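## Task

Every yellow sponge sits on a shelf above a lot number printed on the shelf edge. Find the two yellow sponges with the smallest lot numbers anywhere in the storeroom and set them on the desk. All other yellow sponges must stay on the shelves where they started. The robot must not tip over or finish leaning. The sponges must rest on the desk by themselves at the end, not held there by the robot.

## Robot and tools

ROBOT. A simulated Hello Robot Stretch 3 with a single arm: a two-wheeled base (0.33 m long, 0.34 m wide), a lift riding on a vertical mast, and a telescoping arm that reaches out to the robot's right side, ending in a wrist (yaw, pitch, roll) and a two-finger gripper. The base cannot slide sideways, so moving the gripper forward or back means driving the base. Spinning in place pivots about the point between the wheels, 0.05 m behind the front edge; with the arm in and the wrist folded, the swept circle has radius 0.28 m, and an unfolded level wrist reaches past it. Loose objects may occasionally get nudged by something other than the robot.

FRAMES. Base frame: origin on the floor between the drive wheels, x forward, y left, z up. hand_pose is reported in this frame, at the point where closed fingertips meet; with all wrist joints at zero its x axis is up, y points back toward the mast, z toward the robot's rear. Odometry frame = base frame at scene start; heading is positive leftward, -3.142 to 3.142.

execute_actions. Argument "actions": a list holding one action or nothing (empty just reports state and images). An action may contain:
- "base": exactly one of {"translate_m": d}, a relative drive of d metres from the base's last reported position, forward positive, range -1 to 1; or {"rotate_rad": d}, a relative turn in place, counter-clockwise (left) positive, range -3.2 to 3.2.
- "joints": absolute targets keyed by name: lift_m 0 to 1.1 (arm height on mast); arm_m 0 to 0.52 (extension); wrist_yaw_rad -1.345 to 4.42 (0 along the arm, positive toward the front, 3.0 folded over the base); wrist_pitch_rad -1.57 to 0.451 (0 level, negative tips fingers down); wrist_roll_rad -2.911 to 2.911 (0 fingers side by side); gripper_m -0.089 to 0.179 (bigger is wider; actual fingertip gap is a bit less, about 0.007 less near closed, 0.025 less fully open, zero below 0.007); head_pan_rad -3.953 to 1.73 (0 forward, positive left, -1.57 faces along the arm); head_tilt_rad -1.53 to 0.419 (negative looks down). Tolerances for "done": about ±0.004 m for linear joints, ±0.02 rad for yaw/roll/head, ±0.05 for pitch.
- "contact_limits": {"arm_m": effort percent 1 to 100}, stopping the arm motion once its effort reaches that level (negative sense when retracting). Smaller is gentler; too small halts immediately; values above the maximum are clipped.
All motions in one action begin together. A joint or base left out may still be driving toward an older target. Any unknown key or out-of-range number gets the whole call rejected with no motion. "cameras": list from head_camera, nav_camera, wrist_camera, all; omitted/null/["all"] gives all, [] gives none. An action runs at most 15 s. If a result reports a stop, later robot calls in that same reply are skipped.

wait: {"seconds": 0 to 10}; commands nothing and returns state and images. zoom_image: {"camera", "region": [x0, y0, x1, y1]} in pixels of that camera's latest full image, at most 504x504. finished_scene: {"scene": 1 or 2}; irreversible, reports success and gives the next task.

RESULTS. base_status / joint_status: how each motion ended. "done" for the base means wheels turned the commanded amount, even with slipping. "off_target": stopped short and may still push. "contact_stop" (arm or lift pushed firmly into something): that joint forgets its target and goes slack until commanded again; a slack lift can sag under load or be pushed up by closing fingers on a surface. "time_out", "torque_fault": target dropped. A wrist servo overloaded for several seconds shuts off for 10 s, limp and unresponsive. on_its_own lists uncommanded behaviour; "held at" gives the held target, not the actual position. motor_effort: percent of maximum, positive toward higher values, bracketed value is the peak; readings carry fixed bias and noise; an at-rest effort outside its normal range suggests pushing or carrying. Positive wheel effort pushes forward. base_odometry counts wheel rotation only. turned_by_wheels and turned_by_imu: turn since last result. base_tilt (degrees, forward/right positive, bias up to about 4) reveals leaning. lidar_m: 12 distances (m) in 30-degree sectors, first straight ahead then counter-clockwise (4th left, 7th behind, 10th right), plane 0.17 m above floor, range 0.15 to 12, "-" for nothing; misses clear objects, table tops, thin legs; parts of sectors 5, 6, 9, 10 can be blocked by the robot. wrist_depth_mm and head_depth_mm: 7x7 grids of median depths from the top left (wrist 45 to 1000, head 280 to 4000, head image sideways).

CAMERAS. head_camera and nav_camera ride on the head and move with pan/tilt; wrist_camera is on the gripper. Calibration lines give K and T_world_to_cam in the base frame; small per-scene errors apply, larger for the wrist camera.

SPEED. Full speed (0.30 m/s, 1.9 rad/s) only when stowed: lift_m under 0.30, arm_m under 0.03, wrist_yaw_rad over 2.54; otherwise 0.10 m/s and 0.63 rad/s.

GRIPPING. Close to a gripper_m below the object's width to grasp; open to at least 0.02 above the contact value to let go. Neither reading nor "done" confirms a hold. Excessive squeeze triggers a stall guard that weakens grip; send a new value to regrip.

CAUTIONS. Fold or unfold the wrist only with lift_m 0.32 to 0.95, wrist_pitch_rad -0.4, roll near 0; once folded the lift can go to 0.25. With wrist_yaw_rad under -0.4 keep pitch at -0.5 or lower. Arm pushes against solid things with the gripper above roughly 0.45 m can tip the robot, more so with raised contact limits or repeated pushes. Don't drive while gripping or pressing on something fixed. If snagged, reverse the last motion in small steps; if leaning, free the gripper and, if needed, drop lift_m near 0.2. The robot keeps its last command while you think.

Each tool is called after "Call:" in YAML: its name, and indented under it one key for each argument.

## Session

Call:
execute_actions:
  actions: []

Scene clock: 0.00 s.
base_odometry: x=+0.000 y=+0.000 heading=+0.000 (m, m, rad; odometry frame)
turned_by_wheels: +0.000 (rad since the last result)
turned_by_imu: +0.000 (rad since the last result)
base_tilt: forward=+0.0 right=+3.5 (deg)
lidar_m: 0.72 0.89 1.89 1.91 1.29 0.90 1.29 2.00 2.43 1.18 0.77 0.71
head_depth_mm: 631 634 632 636 636 638 638 / 659 659 663 662 663 664 664 / 689 687 691 690 692 689 698 / 721 719 721 722 724 726 726 / 748 757 753 757 757 758 763 / 788 792 793 794 796 799 801 / 831 834 836 836 837 841 844
base_status: not commanded
joint_positions: lift_m=+0.520 arm_m=-0.002 wrist_yaw_rad=+2.977 wrist_pitch_rad=-0.597 wrist_roll_rad=-0.007 gripper_m=+0.037 head_pan_rad=-0.005 head_tilt_rad=-0.002
joint_status: not commanded
motor_effort: left_wheel=-1 right_wheel=+1 lift_m=+25 arm_m=+0 wrist_yaw_rad=+0 wrist_pitch_rad=+4 wrist_roll_rad=+1 gripper_m=+0 head_pan_rad=+0 head_tilt_rad=+2 (%)
hand_pose: x=+0.0113 y=+0.0523 z=+0.4952 quat_wxyz=(+0.262, +0.688, +0.153, +0.659) (m; base frame)
wrist_depth_mm: - - - - - - - / - - - - - - - / - - - - - - - / 852 858 887 900 891 929 951 / 771 759 - 787 799 808 814 / 660 682 - 694 703 711 712 / 606 621 - 624 625 635 639
pictures: head_camera (sideways: a quarter turn clockwise sets it upright), nav_camera (sideways: a quarter turn counterclockwise sets it upright), wrist_camera
Images, in order (width x height): head_camera 896x504, nav_camera 672x504, wrist_camera 644x364.

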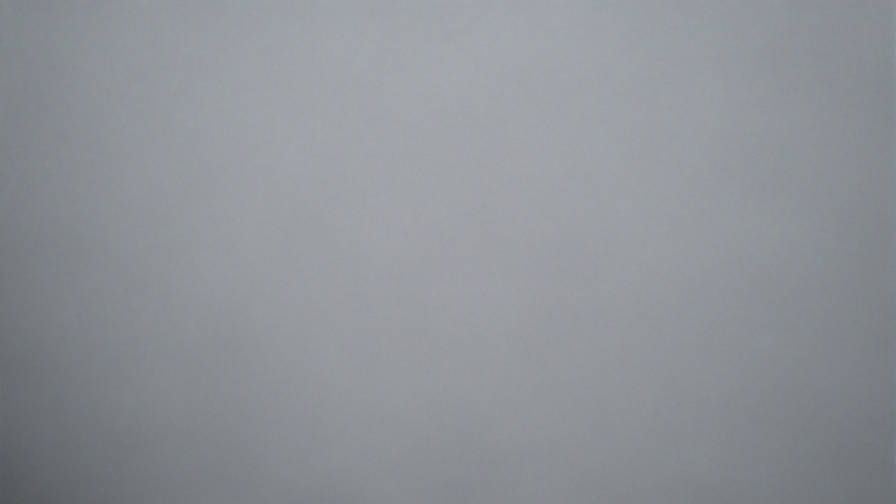

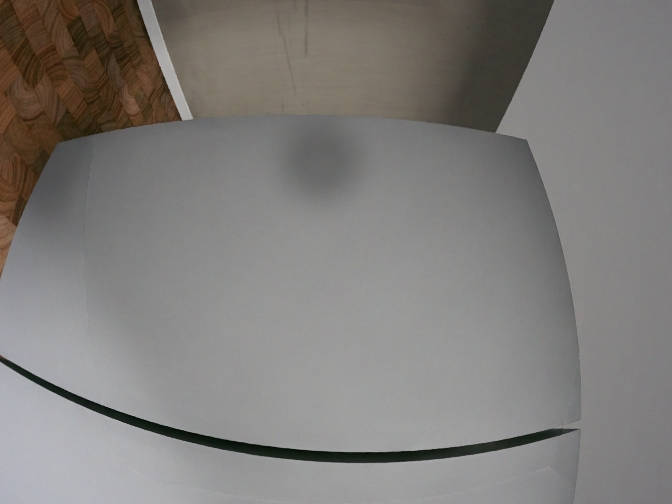

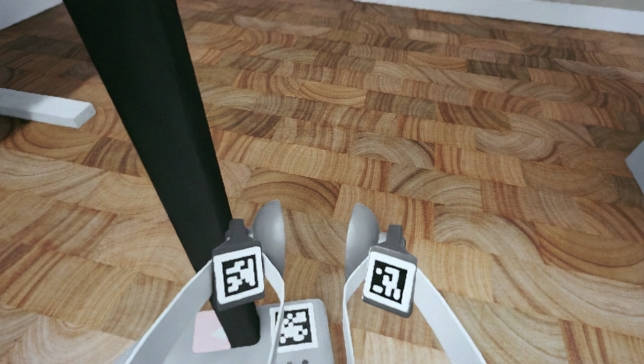

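Call:
execute_actions:
  actions:
    - {"joints":{"head_pan_rad":1.5,"head_tilt_rad":-0.5}}
  cameras: ["head_camera","nav_camera"]

Call:
execute_actions:
  actions:
    - {"joints":{"head_pan_rad":-1.5}}
  cameras: ["head_camera","nav_camera"]

Call:
execute_actions:
  actions:
    - {"joints":{"head_pan_rad":-2.6}}
  cameras: ["head_camera","nav_camera"]

Call:
execute_actions:
  actions:
    - {"joints":{"head_pan_rad":-3.7}}
  cameras: ["head_camera","nav_camera"]

Scene clock: 6.57 s.
base_odometry: x=+0.000 y=+0.000 heading=+0.000 (m, m, rad; odometry frame)
turned_by_wheels: +0.000 (rad since the last result)
turned_by_imu: +0.000 (rad since the last result)
base_tilt: forward=+0.1 right=+3.5 (deg)
lidar_m: 0.72 0.89 1.89 1.90 1.29 0.91 1.29 2.00 2.43 1.18 0.77 0.71
head_depth_mm: 1563 1685 1820 1985 2015 1617 1332 / 1604 1744 1898 2091 2031 1606 1315 / 1661 1790 1961 2174 1993 1581 1314 / 1705 1862 2069 2291 1992 1584 1307 / 1759 1918 2131 2373 1990 1568 1302 / 1825 2014 2228 2407 1989 1556 1305 / 1893 2098 2334 2478 1934 1560 1301
base_status: not commanded
joint_positions: lift_m=+0.520 arm_m=-0.002 wrist_yaw_rad=+2.977 wrist_pitch_rad=-0.597 wrist_roll_rad=-0.007 gripper_m=+0.037 head_pan_rad=+1.493 head_tilt_rad=-0.493
joint_status: all done
motor_effort: left_wheel=-1(1) right_wheel=+1(1) lift_m=+25(26) arm_m=+0(0) wrist_yaw_rad=+0(0) wrist_pitch_rad=+4(4) wrist_roll_rad=+1(1) gripper_m=+0(2) head_pan_rad=+3(34) head_tilt_rad=-2(21) (%)
hand_pose: x=+0.0113 y=+0.0523 z=+0.4952 quat_wxyz=(+0.262, +0.688, +0.153, +0.659) (m; base frame)
wrist_depth_mm: - - - - - - - / - - - - - - - / - - - - - - - / 863 869 888 882 919 922 938 / 753 757 - 778 805 804 803 / 671 678 - 692 705 704 706 / 607 616 - 625 630 630 634
pictures: head_camera (sideways: a quarter turn clockwise sets it upright), nav_camera (sideways: a quarter turn counterclockwise sets it upright)
camera_calibration (this result's frames):
head_camera: T_world_to_cam=[[-0.0214413, -0.504473, -0.863161, 1.14508], [-0.997998, 0.062183, -0.011552, 0.028096], [0.0595016, 0.861186, -0.504796, 0.620741], [0, 0, 0, 1]] pos_world=[0.0156568, 0.0413423, 1.30206]
nav_camera: T_world_to_cam=[[-0.00608111, 0.477948, 0.878367, -1.1094], [0.999508, -0.0241248, 0.0200469, 0.02008], [0.0307718, 0.878057, -0.477566, 0.578361], [0, 0, 0, 1]] pos_world=[-0.0446137, 0.0228868, 1.25027]
Images, in order (width x height): head_camera 896x504, nav_camera 672x504.

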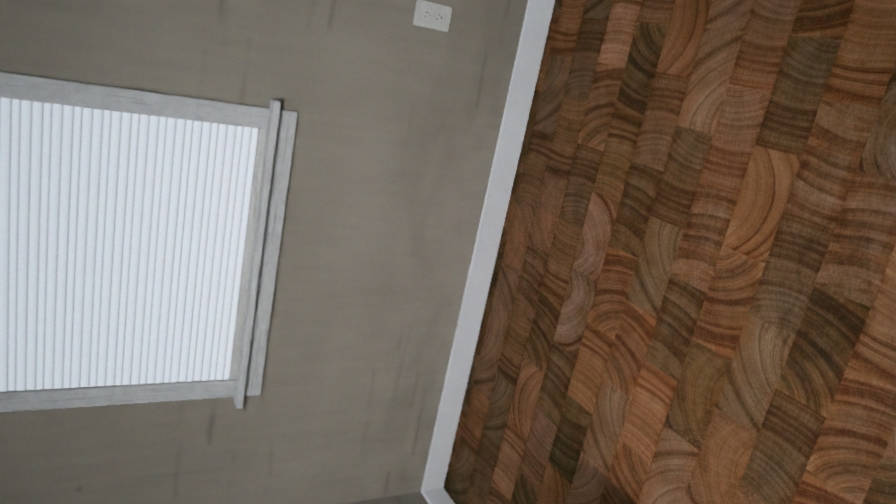

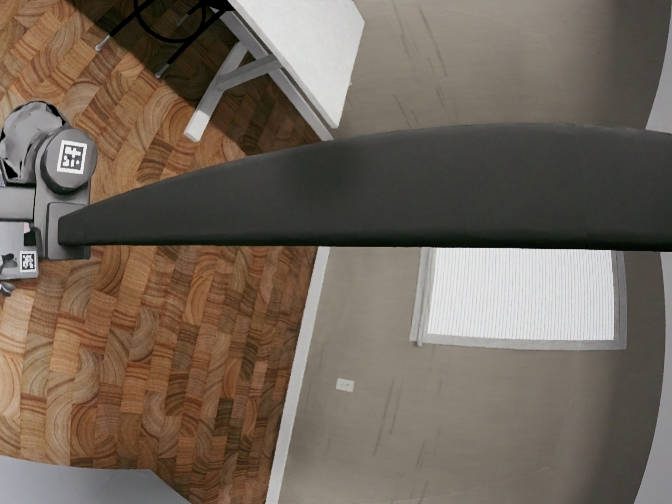

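Scene clock: 8.40 s.
base_odometry: x=+0.000 y=+0.000 heading=+0.000 (m, m, rad; odometry frame)
turned_by_wheels: +0.000 (rad since the last result)
turned_by_imu: +0.000 (rad since the last result)
base_tilt: forward=+0.0 right=+3.5 (deg)
lidar_m: 0.72 0.89 1.89 1.91 1.29 0.90 1.29 2.00 2.42 1.18 0.77 0.71
head_depth_mm: 2308 2550 2823 2572 2037 1623 1332 / 1928 2222 2541 2689 2012 1598 1315 / 1518 1705 1946 2266 1999 1588 1321 / 1250 1381 1536 1717 1871 1587 1307 / 1067 1166 1283 1403 1558 1576 1314 / 932 1002 1081 1175 1291 1415 1309 / 826 875 940 1008 1093 1192 1240
base_status: not commanded
joint_positions: lift_m=+0.520 arm_m=-0.002 wrist_yaw_rad=+2.977 wrist_pitch_rad=-0.597 wrist_roll_rad=-0.007 gripper_m=+0.037 head_pan_rad=-1.493 head_tilt_rad=-0.494
joint_status: all done
motor_effort: left_wheel=-1(0) right_wheel=+1(1) lift_m=+26(25) arm_m=+0(0) wrist_yaw_rad=+0(0) wrist_pitch_rad=+5(5) wrist_roll_rad=+0(1) gripper_m=+0(0) head_pan_rad=-2(36) head_tilt_rad=-2(2) (%)
hand_pose: x=+0.0113 y=+0.0523 z=+0.4952 quat_wxyz=(+0.262, +0.688, +0.153, +0.659) (m; base frame)
wrist_depth_mm: - - - - - - - / - - - - - - - / - - - - - - - / 852 877 892 894 904 931 939 / 760 769 - 788 801 802 807 / 676 678 - 693 705 707 712 / 602 624 - 615 626 635 635
pictures: head_camera (sideways: a quarter turn clockwise sets it upright), nav_camera (sideways: a quarter turn counterclockwise sets it upright)
camera_calibration (this result's frames):
head_camera: T_world_to_cam=[[-0.0572516, 0.50194, -0.863005, 1.1451], [0.995534, 0.0936978, -0.0115471, 0.0159291], [0.0750658, -0.859812, -0.505063, 0.620993], [0, 0, 0, 1]] pos_world=[0.00308538, -0.0423253, 1.30205]
nav_camera: T_world_to_cam=[[0.0803171, -0.471464, 0.87822, -1.10974], [-0.99111, -0.131531, 0.0200302, 0.0322445], [0.106069, -0.872021, -0.477837, 0.578254], [0, 0, 0, 1]] pos_world=[0.0597535, -0.0147101, 1.25026]
Images, in order (width x height): head_camera 896x504, nav_camera 672x504.

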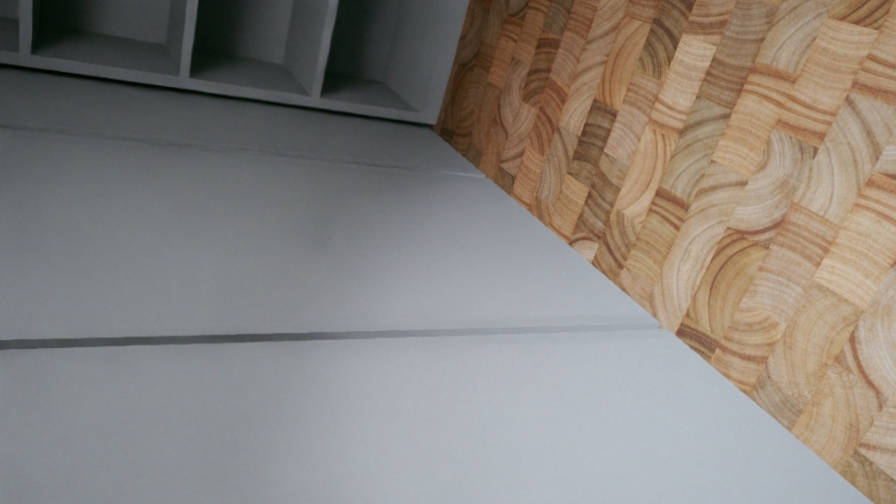

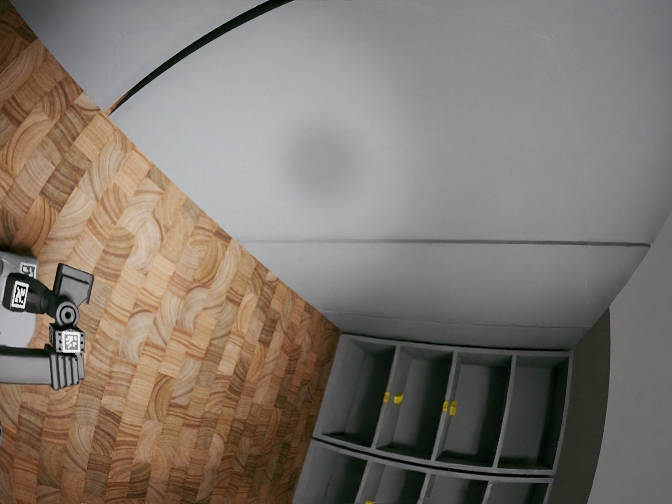

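Scene clock: 9.50 s.
base_odometry: x=+0.000 y=+0.000 heading=+0.000 (m, m, rad; odometry frame)
turned_by_wheels: +0.000 (rad since the last result)
turned_by_imu: +0.000 (rad since the last result)
base_tilt: forward=+0.1 right=+3.4 (deg)
lidar_m: 0.72 0.89 1.89 1.91 1.29 0.90 1.29 2.01 2.43 1.18 0.77 0.71
head_depth_mm: 1690 1821 1932 1205 1884 1575 1332 / 1881 2022 2158 2231 2002 1560 1324 / 2123 2263 2471 2587 2001 1606 1320 / 2442 2632 2897 2681 1992 1580 1316 / 2746 3013 3343 2658 1992 1581 1306 / 2454 2629 2939 2647 1966 1578 1311 / 2529 2731 2940 2601 1954 1566 1296
base_status: not commanded
joint_positions: lift_m=+0.520 arm_m=-0.002 wrist_yaw_rad=+2.977 wrist_pitch_rad=-0.597 wrist_roll_rad=-0.007 gripper_m=+0.037 head_pan_rad=-2.593 head_tilt_rad=-0.494
joint_status: all done
motor_effort: left_wheel=-1(0) right_wheel=+1(1) lift_m=+25(26) arm_m=+0(0) wrist_yaw_rad=+0(0) wrist_pitch_rad=+4(4) wrist_roll_rad=+1(1) gripper_m=+0(0) head_pan_rad=-3(32) head_tilt_rad=-2(2) (%)
hand_pose: x=+0.0113 y=+0.0523 z=+0.4952 quat_wxyz=(+0.262, +0.688, +0.153, +0.659) (m; base frame)
wrist_depth_mm: - - - - - - - / - - - - - - - / 992 - - - - - - / 879 867 903 907 911 936 946 / 765 762 - 787 807 793 804 / 671 682 - 685 708 698 704 / 606 624 - 617 624 635 638
pictures: head_camera (sideways: a quarter turn clockwise sets it upright), nav_camera (sideways: a quarter turn counterclockwise sets it upright)
camera_calibration (this result's frames):
head_camera: T_world_to_cam=[[0.421379, 0.278707, -0.862996, 1.14216], [0.53507, -0.844729, -0.0115468, 0.0187375], [-0.732216, -0.456898, -0.505079, 0.625938], [0, 0, 0, 1]] pos_world=[-0.0329882, -0.0165117, 1.30205]
nav_camera: T_world_to_cam=[[-0.383757, -0.28544, 0.878211, -1.10689], [-0.566781, 0.823625, 0.0200292, 0.0296574], [-0.729034, -0.490067, -0.477854, 0.58337], [0, 0, 0, 1]] pos_world=[0.0173278, -0.0544884, 1.25026]
Images, in order (width x height): head_camera 896x504, nav_camera 672x504.

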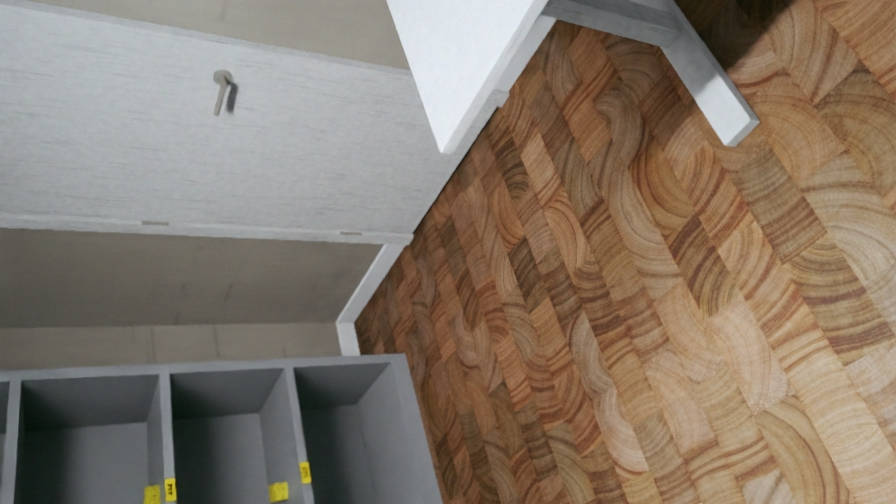

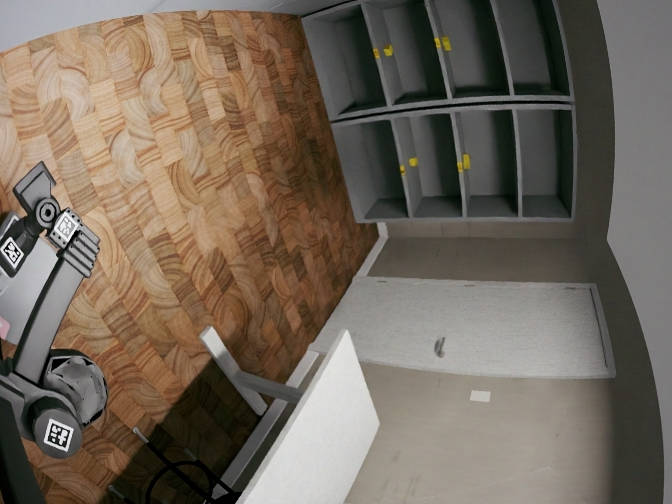

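Scene clock: 10.60 s.
base_odometry: x=+0.000 y=+0.000 heading=+0.000 (m, m, rad; odometry frame)
turned_by_wheels: +0.000 (rad since the last result)
turned_by_imu: +0.000 (rad since the last result)
base_tilt: forward=+0.0 right=+3.4 (deg)
lidar_m: 0.71 0.89 1.89 1.91 1.29 0.90 1.30 2.00 2.43 1.18 0.77 0.71
head_depth_mm: 1425 1570 1701 1194 1932 1646 - / 1415 1544 1650 1192 1683 1597 1327 / 1382 1520 1644 1180 1861 1596 1323 / 1370 1506 1604 1165 1331 1540 1320 / 1360 1470 1566 1160 1175 1483 1311 / 1340 1457 1556 1155 1783 1560 1304 / 1324 1436 1536 1141 1771 1556 1295
base_status: not commanded
joint_positions: lift_m=+0.520 arm_m=-0.002 wrist_yaw_rad=+2.977 wrist_pitch_rad=-0.597 wrist_roll_rad=-0.007 gripper_m=+0.037 head_pan_rad=-3.693 head_tilt_rad=-0.494
joint_status: all done
motor_effort: left_wheel=-1(1) right_wheel=+1(1) lift_m=+26(26) arm_m=+0(0) wrist_yaw_rad=+0(0) wrist_pitch_rad=+4(5) wrist_roll_rad=+1(1) gripper_m=+0(0) head_pan_rad=-2(31) head_tilt_rad=-2(2) (%)
hand_pose: x=+0.0113 y=+0.0523 z=+0.4952 quat_wxyz=(+0.262, +0.688, +0.153, +0.659) (m; base frame)
wrist_depth_mm: - - - - - - - / - - - - - - - / - - - - - - - / 849 869 882 906 895 928 934 / 746 765 - 789 819 803 815 / 671 677 - 693 709 713 720 / 599 611 - 622 624 637 637
pictures: head_camera (sideways: a quarter turn clockwise sets it upright), nav_camera (sideways: a quarter turn counterclockwise sets it upright)
camera_calibration (this result's frames):
head_camera: T_world_to_cam=[[0.439533, -0.249124, -0.862988, 1.14204], [-0.510125, -0.860023, -0.0115466, 0.0251129], [-0.739313, 0.445307, -0.505093, 0.625999], [0, 0, 0, 1]] pos_world=[-0.0263455, 0.0273461, 1.30205]
nav_camera: T_world_to_cam=[[-0.428468, 0.212541, 0.878204, -1.10661], [0.476934, 0.878711, 0.0200284, 0.0232918], [-0.76743, 0.427427, -0.477867, 0.583622], [0, 0, 0, 1]] pos_world=[-0.037367, -0.0347223, 1.25026]
Images, in order (width x height): head_camera 896x504, nav_camera 672x504.

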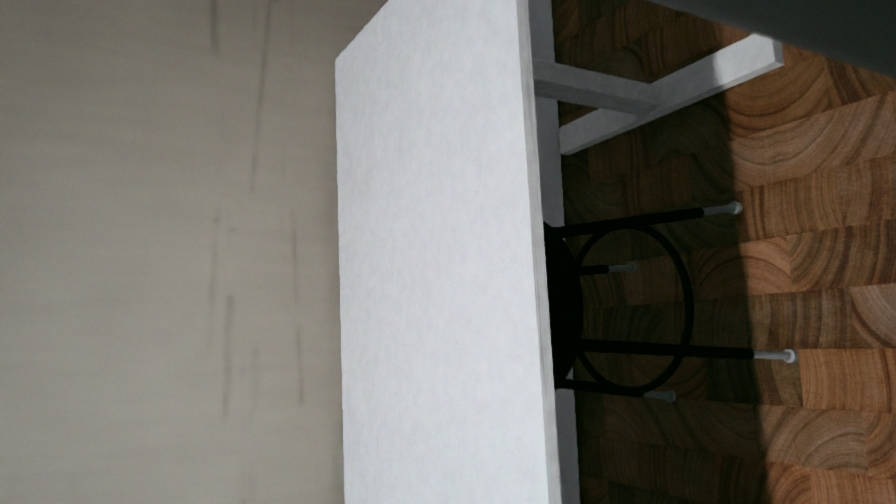

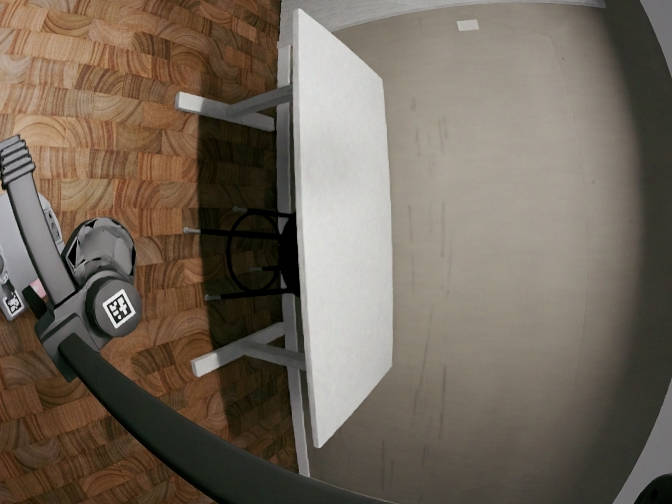

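Call:
execute_actions:
  actions:
    - {"joints":{"head_pan_rad":-2.05,"head_tilt_rad":-0.3,"lift_m":0.26,"wrist_pitch_rad":-0.4}}
  cameras: ["head_camera"]

Call:
zoom_image:
  camera: "head_camera"
  region: [250,0,550,250]

Call:
zoom_image:
  camera: "head_camera"
  region: [250,250,550,500]

Scene clock: 23.13 s.
base_odometry: x=+0.000 y=+0.000 heading=+0.000 (m, m, rad; odometry frame)
turned_by_wheels: +0.000 (rad since the last result)
turned_by_imu: +0.001 (rad since the last result)
base_tilt: forward=+0.0 right=+3.4 (deg)
lidar_m: 0.72 0.90 1.89 1.91 1.29 0.91 1.29 2.01 2.43 1.18 0.77 0.71
head_depth_mm: 2569 2703 2875 2875 2651 1957 1531 / 2572 2732 2855 3091 2693 1945 1537 / 2523 2727 2850 3096 2593 1908 1508 / 2408 2644 2586 2836 2607 1915 1515 / 2518 2687 2869 3067 2616 1924 1506 / 2506 2637 2847 3003 2548 1872 1481 / 2398 2581 2692 2724 2515 1897 1488
base_status: not commanded
joint_positions: lift_m=+0.261 arm_m=-0.002 wrist_yaw_rad=+2.977 wrist_pitch_rad=-0.422 wrist_roll_rad=-0.007 gripper_m=+0.037 head_pan_rad=-2.057 head_tilt_rad=-0.310
joint_status: all done
motor_effort: left_wheel=+0(0) right_wheel=+1(1) lift_m=+11(23) arm_m=+0(0) wrist_yaw_rad=+0(0) wrist_pitch_rad=+7(8) wrist_roll_rad=+1(1) gripper_m=+0(1) head_pan_rad=+2(30) head_tilt_rad=+3(15) (%)
hand_pose: x=+0.0154 y=+0.0775 z=+0.2726 quat_wxyz=(+0.204, +0.699, +0.092, +0.679) (m; base frame)
wrist_depth_mm: - - - - - - - / - - - - - - - / 798 - 838 862 866 884 915 / 635 628 666 675 678 693 714 / 534 540 - 571 580 571 581 / 470 - - - 484 484 496 / - - - - 413 423 422
pictures: head_camera (sideways: a quarter turn clockwise sets it upright)
camera_calibration (this result's frames):
head_camera: T_world_to_cam=[[0.142382, 0.307698, -0.940771, 1.24534], [0.890149, -0.455448, -0.0142425, 0.0200841], [-0.432854, -0.835398, -0.338744, 0.407664], [0, 0, 0, 1]] pos_world=[-0.0187325, -0.0334783, 1.30996]
Images, in order (width x height): head_camera 896x504.

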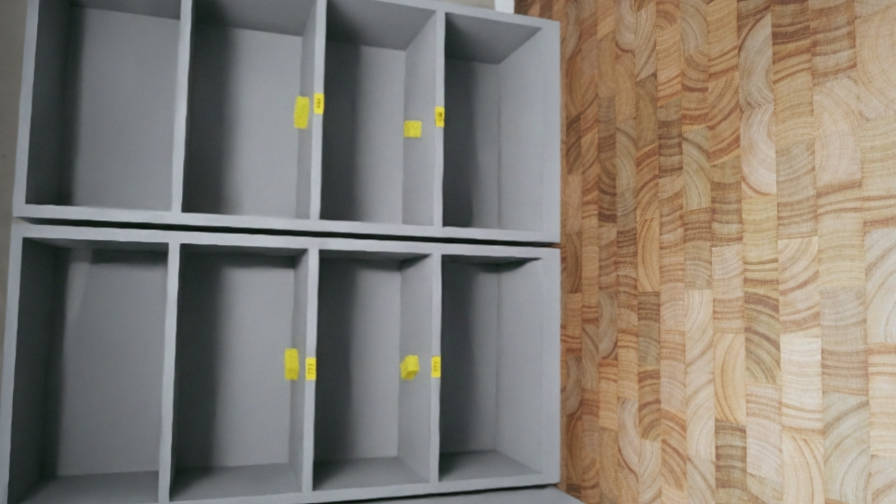

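Region (250, 0, 550, 250) of head_camera's 896x504 image, scaled by 1.680, with more detail than that image has.

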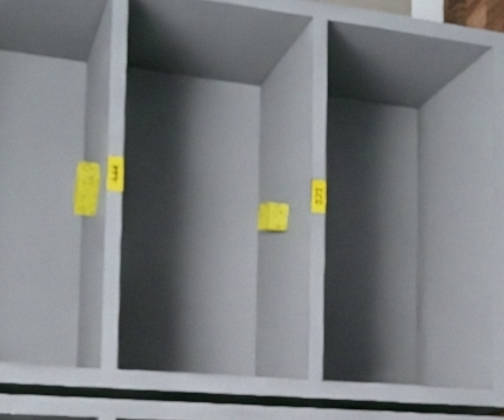

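Region (250, 250, 550, 500) of head_camera's 896x504 image, scaled by 1.680, with more detail than that image has.

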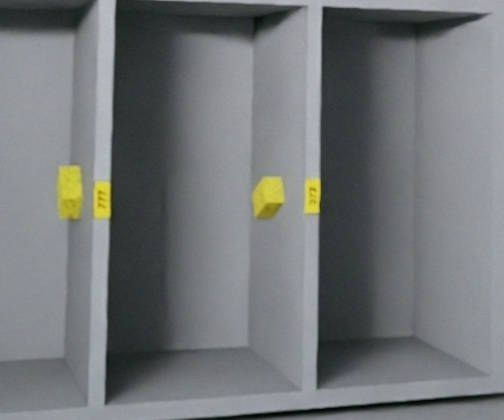

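Call:
zoom_image:
  camera: "head_camera"
  region: [290,80,460,150]

Call:
zoom_image:
  camera: "head_camera"
  region: [290,335,460,405]

Call:
execute_actions:
  actions:
    - {"base":{"rotate_rad":1.16},"joints":{"head_pan_rad":-0.8,"head_tilt_rad":-0.6}}
  cameras: []

Call:
execute_actions:
  actions:
    - {"base":{"translate_m":1.0}}
  cameras: ["nav_camera"]

Region (290, 80, 460, 150) of head_camera's 896x504 image, scaled by 2.965, with more detail than that image has; it fills the top 208 rows of this view, and the rest is white.

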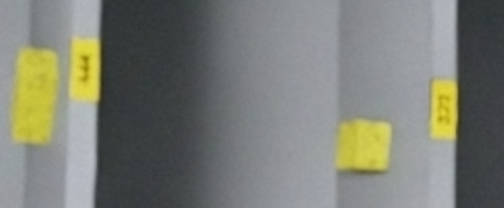

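Region (290, 335, 460, 405) of head_camera's 896x504 image, scaled by 2.965, with more detail than that image has; it fills the top 208 rows of this view, and the rest is white.

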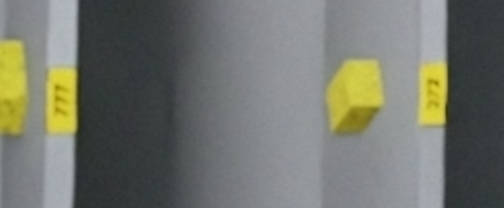

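Scene clock: 33.07 s.
base_odometry: x=+0.000 y=+0.000 heading=+1.160 (m, m, rad; odometry frame)
turned_by_wheels: +1.160 (rad since the last result)
turned_by_imu: +1.146 (rad since the last result)
base_tilt: forward=+0.0 right=+3.5 (deg)
lidar_m: 1.89 1.95 1.29 0.90 1.65 2.18 2.43 1.04 0.74 0.71 0.73 0.98
head_depth_mm: 645 698 757 825 910 1013 1142 / 694 758 827 915 1013 1148 1220 / 754 828 907 1015 1138 1317 1252 / 826 908 1010 1149 1309 1424 1251 / 913 1030 1164 1339 1679 1465 1241 / 1959 2141 2367 2256 1759 1455 1230 / 1819 1962 2181 2230 1757 1447 1229
base_status: done
joint_positions: lift_m=+0.261 arm_m=-0.002 wrist_yaw_rad=+2.977 wrist_pitch_rad=-0.422 wrist_roll_rad=-0.007 gripper_m=+0.037 head_pan_rad=-0.807 head_tilt_rad=-0.593
joint_status: all done
motor_effort: left_wheel=-4(12) right_wheel=+4(10) lift_m=+11(11) arm_m=+0(0) wrist_yaw_rad=+0(0) wrist_pitch_rad=+7(7) wrist_roll_rad=+1(1) gripper_m=+0(1) head_pan_rad=+3(29) head_tilt_rad=-3(16) (%)
hand_pose: x=+0.0154 y=+0.0775 z=+0.2726 quat_wxyz=(+0.204, +0.699, +0.092, +0.679) (m; base frame)
wrist_depth_mm: - - - - - - - / - - - - - - - / 798 - 831 858 864 876 915 / 636 627 664 669 682 706 710 / 529 538 - 567 579 573 579 / 469 - - - 488 485 492 / - - - - 413 425 426
pictures: none
No camera images: the call's "cameras" was empty. Leave "cameras" out to get every camera's image.

Scene clock: 38.00 s.
base_odometry: x=+0.400 y=+0.917 heading=+1.160 (m, m, rad; odometry frame)
turned_by_wheels: +0.000 (rad since the last result)
turned_by_imu: +0.004 (rad since the last result)
base_tilt: forward=+0.0 right=+3.5 (deg)
lidar_m: 0.89 0.92 1.23 1.62 1.26 1.39 2.94 1.00 0.72 0.70 1.29 0.93
head_depth_mm: 1502 1748 2082 2265 1815 1481 1249 / 1319 1523 1773 2057 1798 1467 1249 / 1179 1343 1532 1775 1802 1466 1249 / 1070 1190 1332 1558 1724 1468 1241 / 972 1075 1197 1359 1549 1461 1237 / 896 983 1085 1215 1378 1436 1239 / 828 902 987 1095 1226 1346 1226
base_status: done
joint_positions: lift_m=+0.261 arm_m=-0.002 wrist_yaw_rad=+2.977 wrist_pitch_rad=-0.421 wrist_roll_rad=-0.007 gripper_m=+0.037 head_pan_rad=-0.807 head_tilt_rad=-0.593
joint_status: not commanded
motor_effort: left_wheel=-5(10) right_wheel=+4(11) lift_m=+11(11) arm_m=-1(0) wrist_yaw_rad=+0(0) wrist_pitch_rad=+7(7) wrist_roll_rad=+1(1) gripper_m=-1(0) head_pan_rad=+2(2) head_tilt_rad=-2(2) (%)
hand_pose: x=+0.0154 y=+0.0775 z=+0.2727 quat_wxyz=(+0.204, +0.699, +0.091, +0.680) (m; base frame)
wrist_depth_mm: - - - - - - 928 / - - - - - - 929 / 797 - 829 855 874 904 861 / 639 630 664 672 684 692 708 / 530 532 - 579 584 575 578 / 470 - - - 488 484 492 / - - - - 411 420 425
pictures: nav_camera (sideways: a quarter turn counterclockwise sets it upright)
camera_calibration (this result's frames):
nav_camera: T_world_to_cam=[[0.419349, -0.375195, 0.826665, -1.04458], [-0.682533, -0.730709, 0.0145901, 0.0374468], [0.598578, -0.570344, -0.562505, 0.685412], [0, 0, 0, 1]] pos_world=[0.0533287, 0.0263637, 1.24852]
Images, in order (width x height): nav_camera 672x504.

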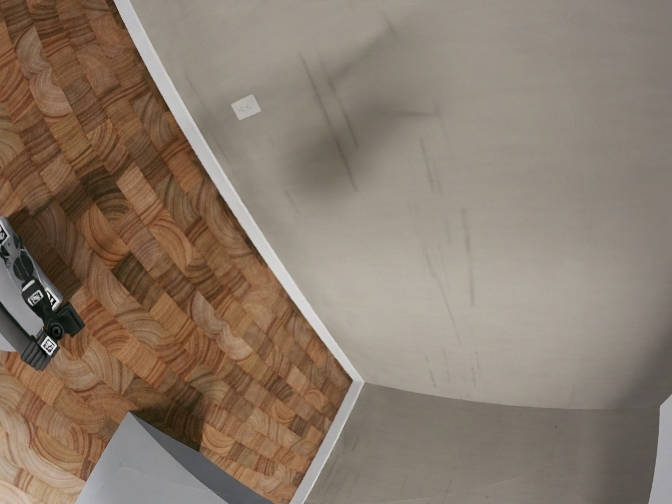

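Call:
execute_actions:
  actions:
    - {"base":{"translate_m":0.35}}
  cameras: []

Call:
execute_actions:
  actions:
    - {"base":{"rotate_rad":-1.57}}
  cameras: []

Call:
execute_actions:
  actions:
    - {"base":{"translate_m":1.0},"joints":{"head_pan_rad":-1.2}}
  cameras: ["nav_camera","head_camera"]

Scene clock: 46.60 s.
base_odometry: x=+0.539 y=+1.238 heading=+1.160 (m, m, rad; odometry frame)
turned_by_wheels: +0.000 (rad since the last result)
turned_by_imu: +0.002 (rad since the last result)
base_tilt: forward=+0.0 right=+3.5 (deg)
lidar_m: 0.54 0.55 0.75 1.62 1.68 1.50 2.89 0.98 0.84 2.15 0.78 0.56
head_depth_mm: 874 1025 1224 1528 1731 1481 1262 / 774 889 1031 1241 1549 1478 1254 / 691 782 896 1047 1261 1422 1247 / 625 699 789 906 1058 1266 1239 / 570 630 705 794 910 1071 1191 / 525 576 636 708 800 920 1076 / 486 529 579 641 715 804 929
base_status: done
joint_positions: lift_m=+0.261 arm_m=-0.002 wrist_yaw_rad=+2.977 wrist_pitch_rad=-0.421 wrist_roll_rad=-0.007 gripper_m=+0.037 head_pan_rad=-0.807 head_tilt_rad=-0.593
joint_status: not commanded
motor_effort: left_wheel=-5(11) right_wheel=+4(11) lift_m=+12(11) arm_m=+0(0) wrist_yaw_rad=+0(0) wrist_pitch_rad=+7(7) wrist_roll_rad=+1(1) gripper_m=+0(0) head_pan_rad=+2(1) head_tilt_rad=-2(2) (%)
hand_pose: x=+0.0154 y=+0.0776 z=+0.2728 quat_wxyz=(+0.204, +0.699, +0.091, +0.680) (m; base frame)
wrist_depth_mm: - - - - - 753 554 / - - - - - 771 561 / 796 - 835 851 874 764 564 / 639 642 669 676 685 693 566 / 535 535 - 571 582 566 546 / 470 - - - 487 485 492 / - - - - 416 420 426
pictures: none
No camera images: the call's "cameras" was empty. Leave "cameras" out to get every camera's image.

Scene clock: 48.77 s.
base_odometry: x=+0.539 y=+1.238 heading=-0.410 (m, m, rad; odometry frame)
turned_by_wheels: -1.570 (rad since the last result)
turned_by_imu: -1.549 (rad since the last result)
base_tilt: forward=+0.1 right=+3.4 (deg)
lidar_m: 2.15 0.78 0.56 0.54 0.55 0.75 1.62 1.40 1.49 2.85 0.98 0.84
head_depth_mm: 1114 1303 1592 1941 1805 1480 1256 / 989 1130 1314 1587 1726 1481 1253 / 889 1001 1145 1335 1605 1471 1244 / 801 891 1003 1152 1353 1454 1243 / 733 808 897 1014 1168 1356 1234 / 697 785 889 1049 1275 1417 1232 / 781 893 1054 1268 1617 1451 1232
base_status: done
joint_positions: lift_m=+0.261 arm_m=-0.001 wrist_yaw_rad=+2.977 wrist_pitch_rad=-0.421 wrist_roll_rad=-0.007 gripper_m=+0.037 head_pan_rad=-0.807 head_tilt_rad=-0.593
joint_status: not commanded
motor_effort: left_wheel=+3(16) right_wheel=-2(7) lift_m=+11(11) arm_m=+0(0) wrist_yaw_rad=+0(1) wrist_pitch_rad=+7(7) wrist_roll_rad=+1(1) gripper_m=+1(0) head_pan_rad=+2(2) head_tilt_rad=-2(2) (%)
hand_pose: x=+0.0154 y=+0.0775 z=+0.2728 quat_wxyz=(+0.204, +0.699, +0.091, +0.680) (m; base frame)
wrist_depth_mm: 490 - 531 551 577 610 645 / 535 - 576 606 644 668 711 / 579 - 624 654 701 732 777 / 610 615 659 671 686 695 713 / 530 536 - 576 579 571 577 / 466 - - - 489 483 497 / - - - - 411 424 426
pictures: none
No camera images: the call's "cameras" was empty. Leave "cameras" out to get every camera's image.

Scene clock: 53.70 s.
base_odometry: x=+1.457 y=+0.839 heading=-0.410 (m, m, rad; odometry frame)
turned_by_wheels: +0.000 (rad since the last result)
turned_by_imu: +0.004 (rad since the last result)
base_tilt: forward=-0.1 right=+3.5 (deg)
lidar_m: 1.15 0.79 0.58 0.55 0.57 0.77 2.06 2.30 0.49 0.47 0.49 1.20
head_depth_mm: 365 399 441 490 554 636 746 / 379 416 459 515 587 678 804 / 3262 3627 2828 562 627 723 876 / 2554 2850 2961 2245 1787 1469 1214 / 2093 2280 2577 2282 1772 1468 1241 / 1775 1908 2090 2172 1771 1451 1241 / 1536 1655 1767 1916 1759 1458 1234
base_status: done
joint_positions: lift_m=+0.261 arm_m=-0.001 wrist_yaw_rad=+2.977 wrist_pitch_rad=-0.421 wrist_roll_rad=-0.007 gripper_m=+0.037 head_pan_rad=-1.193 head_tilt_rad=-0.593
joint_status: all done
motor_effort: left_wheel=+3(16) right_wheel=-1(4) lift_m=+11(11) arm_m=+0(0) wrist_yaw_rad=+0(0) wrist_pitch_rad=+7(7) wrist_roll_rad=+1(1) gripper_m=+0(0) head_pan_rad=-3(21) head_tilt_rad=-2(2) (%)
hand_pose: x=+0.0154 y=+0.0775 z=+0.2728 quat_wxyz=(+0.204, +0.699, +0.091, +0.680) (m; base frame)
wrist_depth_mm: 501 - 548 562 590 630 656 / 554 - 594 617 657 684 734 / 596 - 646 683 709 764 804 / 613 623 667 680 680 696 700 / 533 538 - 576 586 572 579 / 469 - - - 486 485 490 / - - - - 414 420 426
pictures: head_camera (sideways: a quarter turn clockwise sets it upright), nav_camera (sideways: a quarter turn counterclockwise sets it upright)
camera_calibration (this result's frames):
head_camera: T_world_to_cam=[[-0.233619, 0.539968, -0.808614, 1.07525], [0.923067, 0.384512, -0.00992076, 0.0142524], [0.305565, -0.748722, -0.588256, 0.727824], [0, 0, 0, 1]] pos_world=[0.0156463, -0.0411439, 1.29775]
nav_camera: T_world_to_cam=[[0.247265, -0.505575, 0.826592, -1.04343], [-0.907426, -0.419959, 0.0145829, 0.0388281], [0.339762, -0.753677, -0.562613, 0.68713], [0, 0, 0, 1]] pos_world=[0.0597769, 0.006648, 1.24851]
Images, in order (width x height): head_camera 896x504, nav_camera 672x504.

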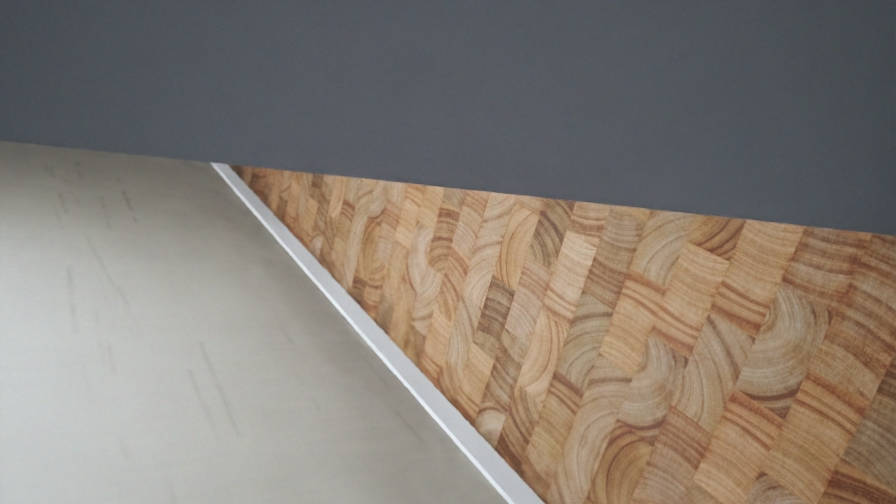

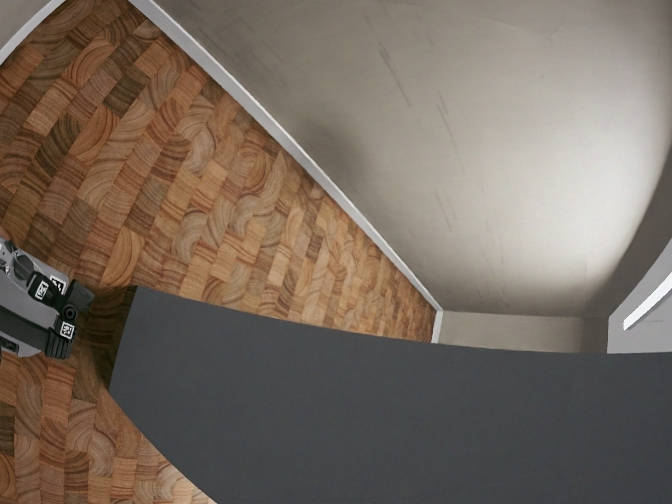

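Call:
execute_actions:
  actions:
    - {"base":{"translate_m":0.72}}
  cameras: []

Call:
execute_actions:
  actions:
    - {"base":{"rotate_rad":-1.59}}
  cameras: []

Call:
execute_actions:
  actions:
    - {"base":{"translate_m":0.8},"joints":{"head_pan_rad":-0.9}}
  cameras: ["nav_camera","head_camera"]

Scene clock: 63.73 s.
base_odometry: x=+2.117 y=+0.552 heading=-0.410 (m, m, rad; odometry frame)
turned_by_wheels: +0.000 (rad since the last result)
turned_by_imu: +0.004 (rad since the last result)
base_tilt: forward=+0.1 right=+3.5 (deg)
lidar_m: 0.43 0.44 0.58 0.56 0.58 0.79 2.12 0.75 1.47 1.74 0.62 0.45
head_depth_mm: 2752 3790 3162 2304 1808 1482 1254 / 1641 2042 2655 2300 1784 1476 1253 / 1185 1368 1630 2011 1778 1469 1248 / 916 1030 1168 1355 1601 1456 1235 / 748 824 915 1022 1167 1337 1234 / 634 685 746 822 906 1016 1135 / 549 588 633 685 744 813 900
base_status: done
joint_positions: lift_m=+0.261 arm_m=-0.001 wrist_yaw_rad=+2.977 wrist_pitch_rad=-0.421 wrist_roll_rad=-0.007 gripper_m=+0.037 head_pan_rad=-1.193 head_tilt_rad=-0.593
joint_status: not commanded
motor_effort: left_wheel=+2(14) right_wheel=-1(3) lift_m=+11(11) arm_m=+0(0) wrist_yaw_rad=+0(0) wrist_pitch_rad=+7(7) wrist_roll_rad=+1(1) gripper_m=+1(0) head_pan_rad=-2(3) head_tilt_rad=-2(2) (%)
hand_pose: x=+0.0154 y=+0.0776 z=+0.2728 quat_wxyz=(+0.204, +0.699, +0.091, +0.680) (m; base frame)
wrist_depth_mm: 510 - 551 573 601 608 446 / 556 - 606 636 658 620 448 / 602 - 653 692 724 630 456 / 632 628 667 680 678 622 456 / 534 542 - 570 579 559 450 / 467 - - - 490 485 455 / - - - - 410 420 425
pictures: none
No camera images: the call's "cameras" was empty. Leave "cameras" out to get every camera's image.

Scene clock: 66.03 s.
base_odometry: x=+2.117 y=+0.552 heading=-2.000 (m, m, rad; odometry frame)
turned_by_wheels: -1.590 (rad since the last result)
turned_by_imu: -1.569 (rad since the last result)
base_tilt: forward=+0.0 right=+3.4 (deg)
lidar_m: 1.86 0.62 0.45 0.43 0.44 0.59 0.56 0.58 0.78 1.98 0.75 1.44
head_depth_mm: 2805 3120 3209 2307 1798 1483 1271 / 2965 3215 3137 2280 1823 1476 1247 / 3052 3310 3119 2266 1791 1471 1239 / 3092 2952 3138 2254 1781 1462 1240 / 845 930 1035 1150 1307 1389 1237 / 711 772 839 921 1031 1241 1237 / 616 673 757 1212 1087 1371 1229
base_status: done
joint_positions: lift_m=+0.261 arm_m=-0.001 wrist_yaw_rad=+2.977 wrist_pitch_rad=-0.421 wrist_roll_rad=-0.007 gripper_m=+0.037 head_pan_rad=-1.193 head_tilt_rad=-0.593
joint_status: not commanded
motor_effort: left_wheel=+3(15) right_wheel=-2(6) lift_m=+11(11) arm_m=+0(1) wrist_yaw_rad=+0(0) wrist_pitch_rad=+7(7) wrist_roll_rad=+1(1) gripper_m=+0(1) head_pan_rad=-2(3) head_tilt_rad=-3(2) (%)
hand_pose: x=+0.0154 y=+0.0775 z=+0.2728 quat_wxyz=(+0.204, +0.699, +0.091, +0.680) (m; base frame)
wrist_depth_mm: 392 - 428 452 470 496 519 / 427 - 462 491 515 546 580 / 466 - 518 539 578 613 648 / 498 521 553 586 622 657 683 / 526 533 - 572 583 575 586 / 468 - - - 482 486 489 / - - - - 414 420 426
pictures: none
No camera images: the call's "cameras" was empty. Leave "cameras" out to get every camera's image.

Scene clock: 70.40 s.
base_odometry: x=+1.784 y=-0.176 heading=-2.000 (m, m, rad; odometry frame)
turned_by_wheels: +0.000 (rad since the last result)
turned_by_imu: +0.004 (rad since the last result)
base_tilt: forward=+0.0 right=+3.5 (deg)
lidar_m: 1.92 0.66 0.47 0.45 0.46 0.62 1.36 1.41 0.64 1.02 0.79 0.79
head_depth_mm: 898 960 731 1167 1052 868 1183 / 921 999 725 1236 1044 935 1169 / 811 917 758 1219 1046 1326 1202 / 720 800 802 1038 1068 1342 1232 / 656 735 819 944 1081 1328 1247 / 1265 949 1607 1293 1616 1450 1233 / 1418 1090 1715 1353 1648 1449 1238
base_status: done
joint_positions: lift_m=+0.261 arm_m=-0.001 wrist_yaw_rad=+2.977 wrist_pitch_rad=-0.421 wrist_roll_rad=-0.007 gripper_m=+0.037 head_pan_rad=-0.907 head_tilt_rad=-0.593
joint_status: all done
motor_effort: left_wheel=+2(15) right_wheel=-2(4) lift_m=+11(11) arm_m=-1(1) wrist_yaw_rad=+0(0) wrist_pitch_rad=+7(7) wrist_roll_rad=+1(1) gripper_m=+0(0) head_pan_rad=+2(16) head_tilt_rad=-2(2) (%)
hand_pose: x=+0.0154 y=+0.0775 z=+0.2728 quat_wxyz=(+0.204, +0.699, +0.091, +0.680) (m; base frame)
wrist_depth_mm: 413 - 451 469 493 519 543 / 449 - 489 513 538 574 607 / 491 - 531 565 601 645 674 / 523 542 577 617 650 678 709 / 535 532 - 575 579 571 581 / 467 - - - 486 482 491 / - - - - 415 420 425
pictures: head_camera (sideways: a quarter turn clockwise sets it upright), nav_camera (sideways: a quarter turn counterclockwise sets it upright)
camera_calibration (this result's frames):
head_camera: T_world_to_cam=[[-0.376443, 0.452144, -0.808614, 1.07612], [0.777124, 0.62927, -0.00992076, 0.0151427], [0.504351, -0.632128, -0.588256, 0.726611], [0, 0, 0, 1]] pos_world=[0.0268642, -0.0367804, 1.29775]
nav_camera: T_world_to_cam=[[0.379833, -0.415298, 0.826592, -1.04424], [-0.752119, -0.658866, 0.0145829, 0.0378807], [0.538557, -0.627235, -0.562613, 0.685918], [0, 0, 0, 1]] pos_world=[0.055722, 0.0215188, 1.24851]
Images, in order (width x height): head_camera 896x504, nav_camera 672x504.

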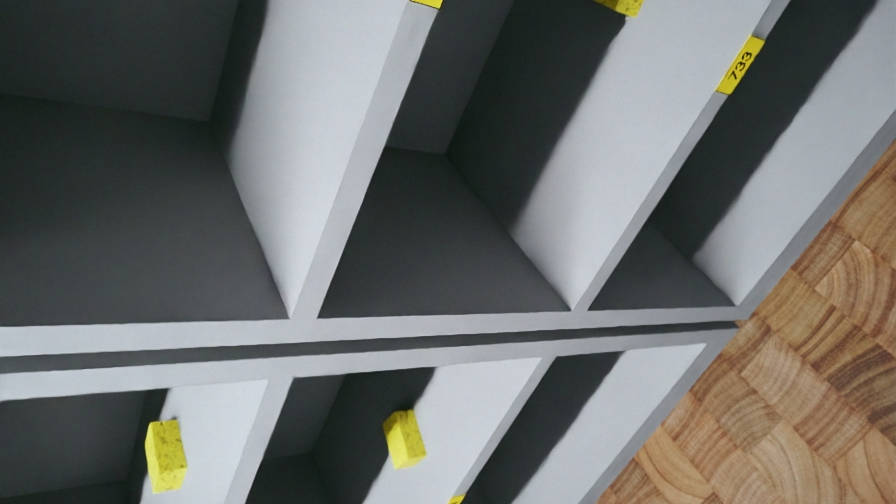

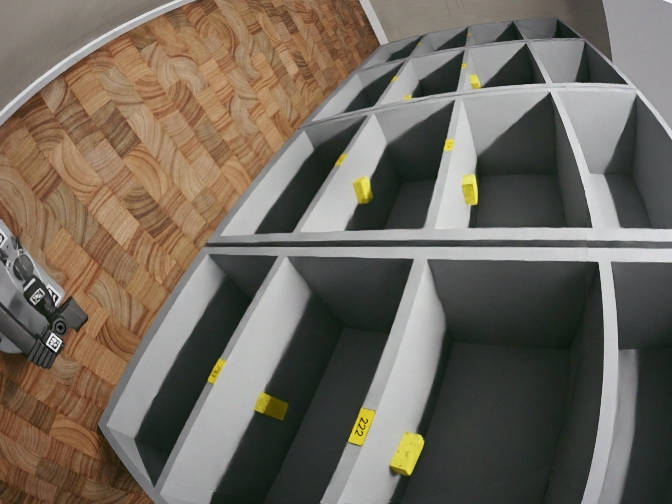

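222, 733 here. Continue.

Call:
execute_actions:
  actions:
    - {"joints":{"head_pan_rad":-0.5,"head_tilt_rad":-0.4}}
  cameras: ["head_camera"]

Call:
zoom_image:
  camera: "head_camera"
  region: [250,200,650,504]

Scene clock: 74.30 s.
base_odometry: x=+1.784 y=-0.176 heading=-2.000 (m, m, rad; odometry frame)
turned_by_wheels: +0.000 (rad since the last result)
turned_by_imu: +0.000 (rad since the last result)
base_tilt: forward=+0.0 right=+3.4 (deg)
lidar_m: 1.92 0.66 0.47 0.45 0.46 0.62 1.36 1.40 0.64 1.02 0.79 0.79
head_depth_mm: 657 684 728 772 898 987 899 / 1050 1426 1072 864 904 970 1091 / 1408 1607 1228 1764 1308 1516 1290 / 1407 1552 1410 1750 1486 1616 1383 / 1353 1472 1575 1719 1908 1692 1383 / 2094 2275 2440 2603 2174 1710 1387 / 2154 2988 3236 2885 2188 1692 1366
base_status: not commanded
joint_positions: lift_m=+0.261 arm_m=-0.001 wrist_yaw_rad=+2.977 wrist_pitch_rad=-0.421 wrist_roll_rad=-0.007 gripper_m=+0.037 head_pan_rad=-0.507 head_tilt_rad=-0.409
joint_status: all done
motor_effort: left_wheel=+3(2) right_wheel=-2(2) lift_m=+11(11) arm_m=+0(0) wrist_yaw_rad=+0(1) wrist_pitch_rad=+7(7) wrist_roll_rad=+1(1) gripper_m=+0(0) head_pan_rad=+3(19) head_tilt_rad=+3(15) (%)
hand_pose: x=+0.0154 y=+0.0775 z=+0.2728 quat_wxyz=(+0.204, +0.699, +0.091, +0.680) (m; base frame)
wrist_depth_mm: 412 - 446 470 492 520 537 / 443 - 491 515 546 567 604 / 485 - 540 564 595 638 676 / 523 545 585 611 645 667 701 / 529 539 - 572 579 573 584 / 469 - - - 483 485 489 / - - - - 412 420 423
pictures: head_camera (sideways: a quarter turn clockwise sets it upright)
camera_calibration (this result's frames):
head_camera: T_world_to_cam=[[-0.384483, 0.193137, -0.902702, 1.19887], [0.472761, 0.881097, -0.0128456, 0.0208098], [0.792887, -0.431701, -0.430075, 0.519039], [0, 0, 0, 1]] pos_world=[0.0395675, -0.0258123, 1.30572]
Images, in order (width x height): head_camera 896x504.

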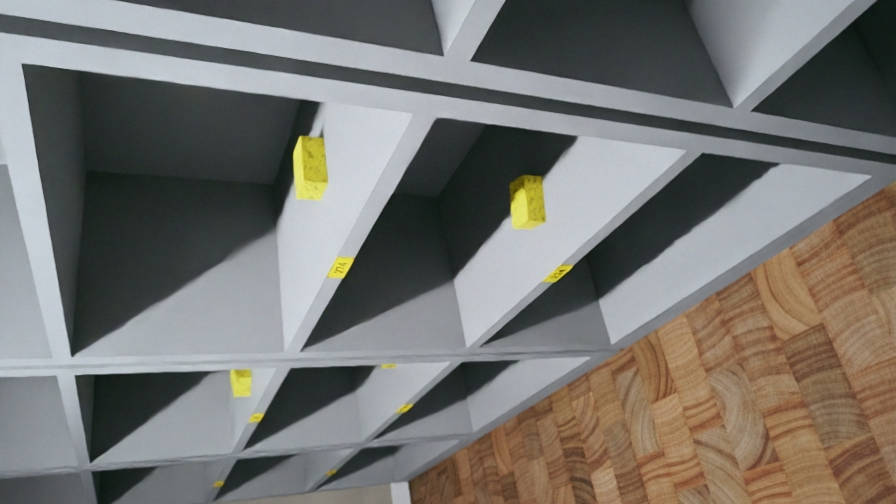

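Region (250, 200, 650, 504) of head_camera's 896x504 image, scaled by 1.260, with more detail than that image has; it fills the top 383 rows of this view, and the rest is white.

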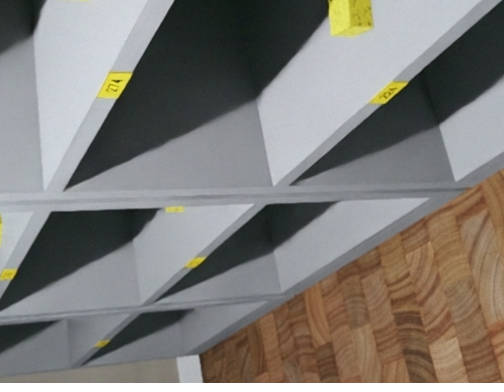

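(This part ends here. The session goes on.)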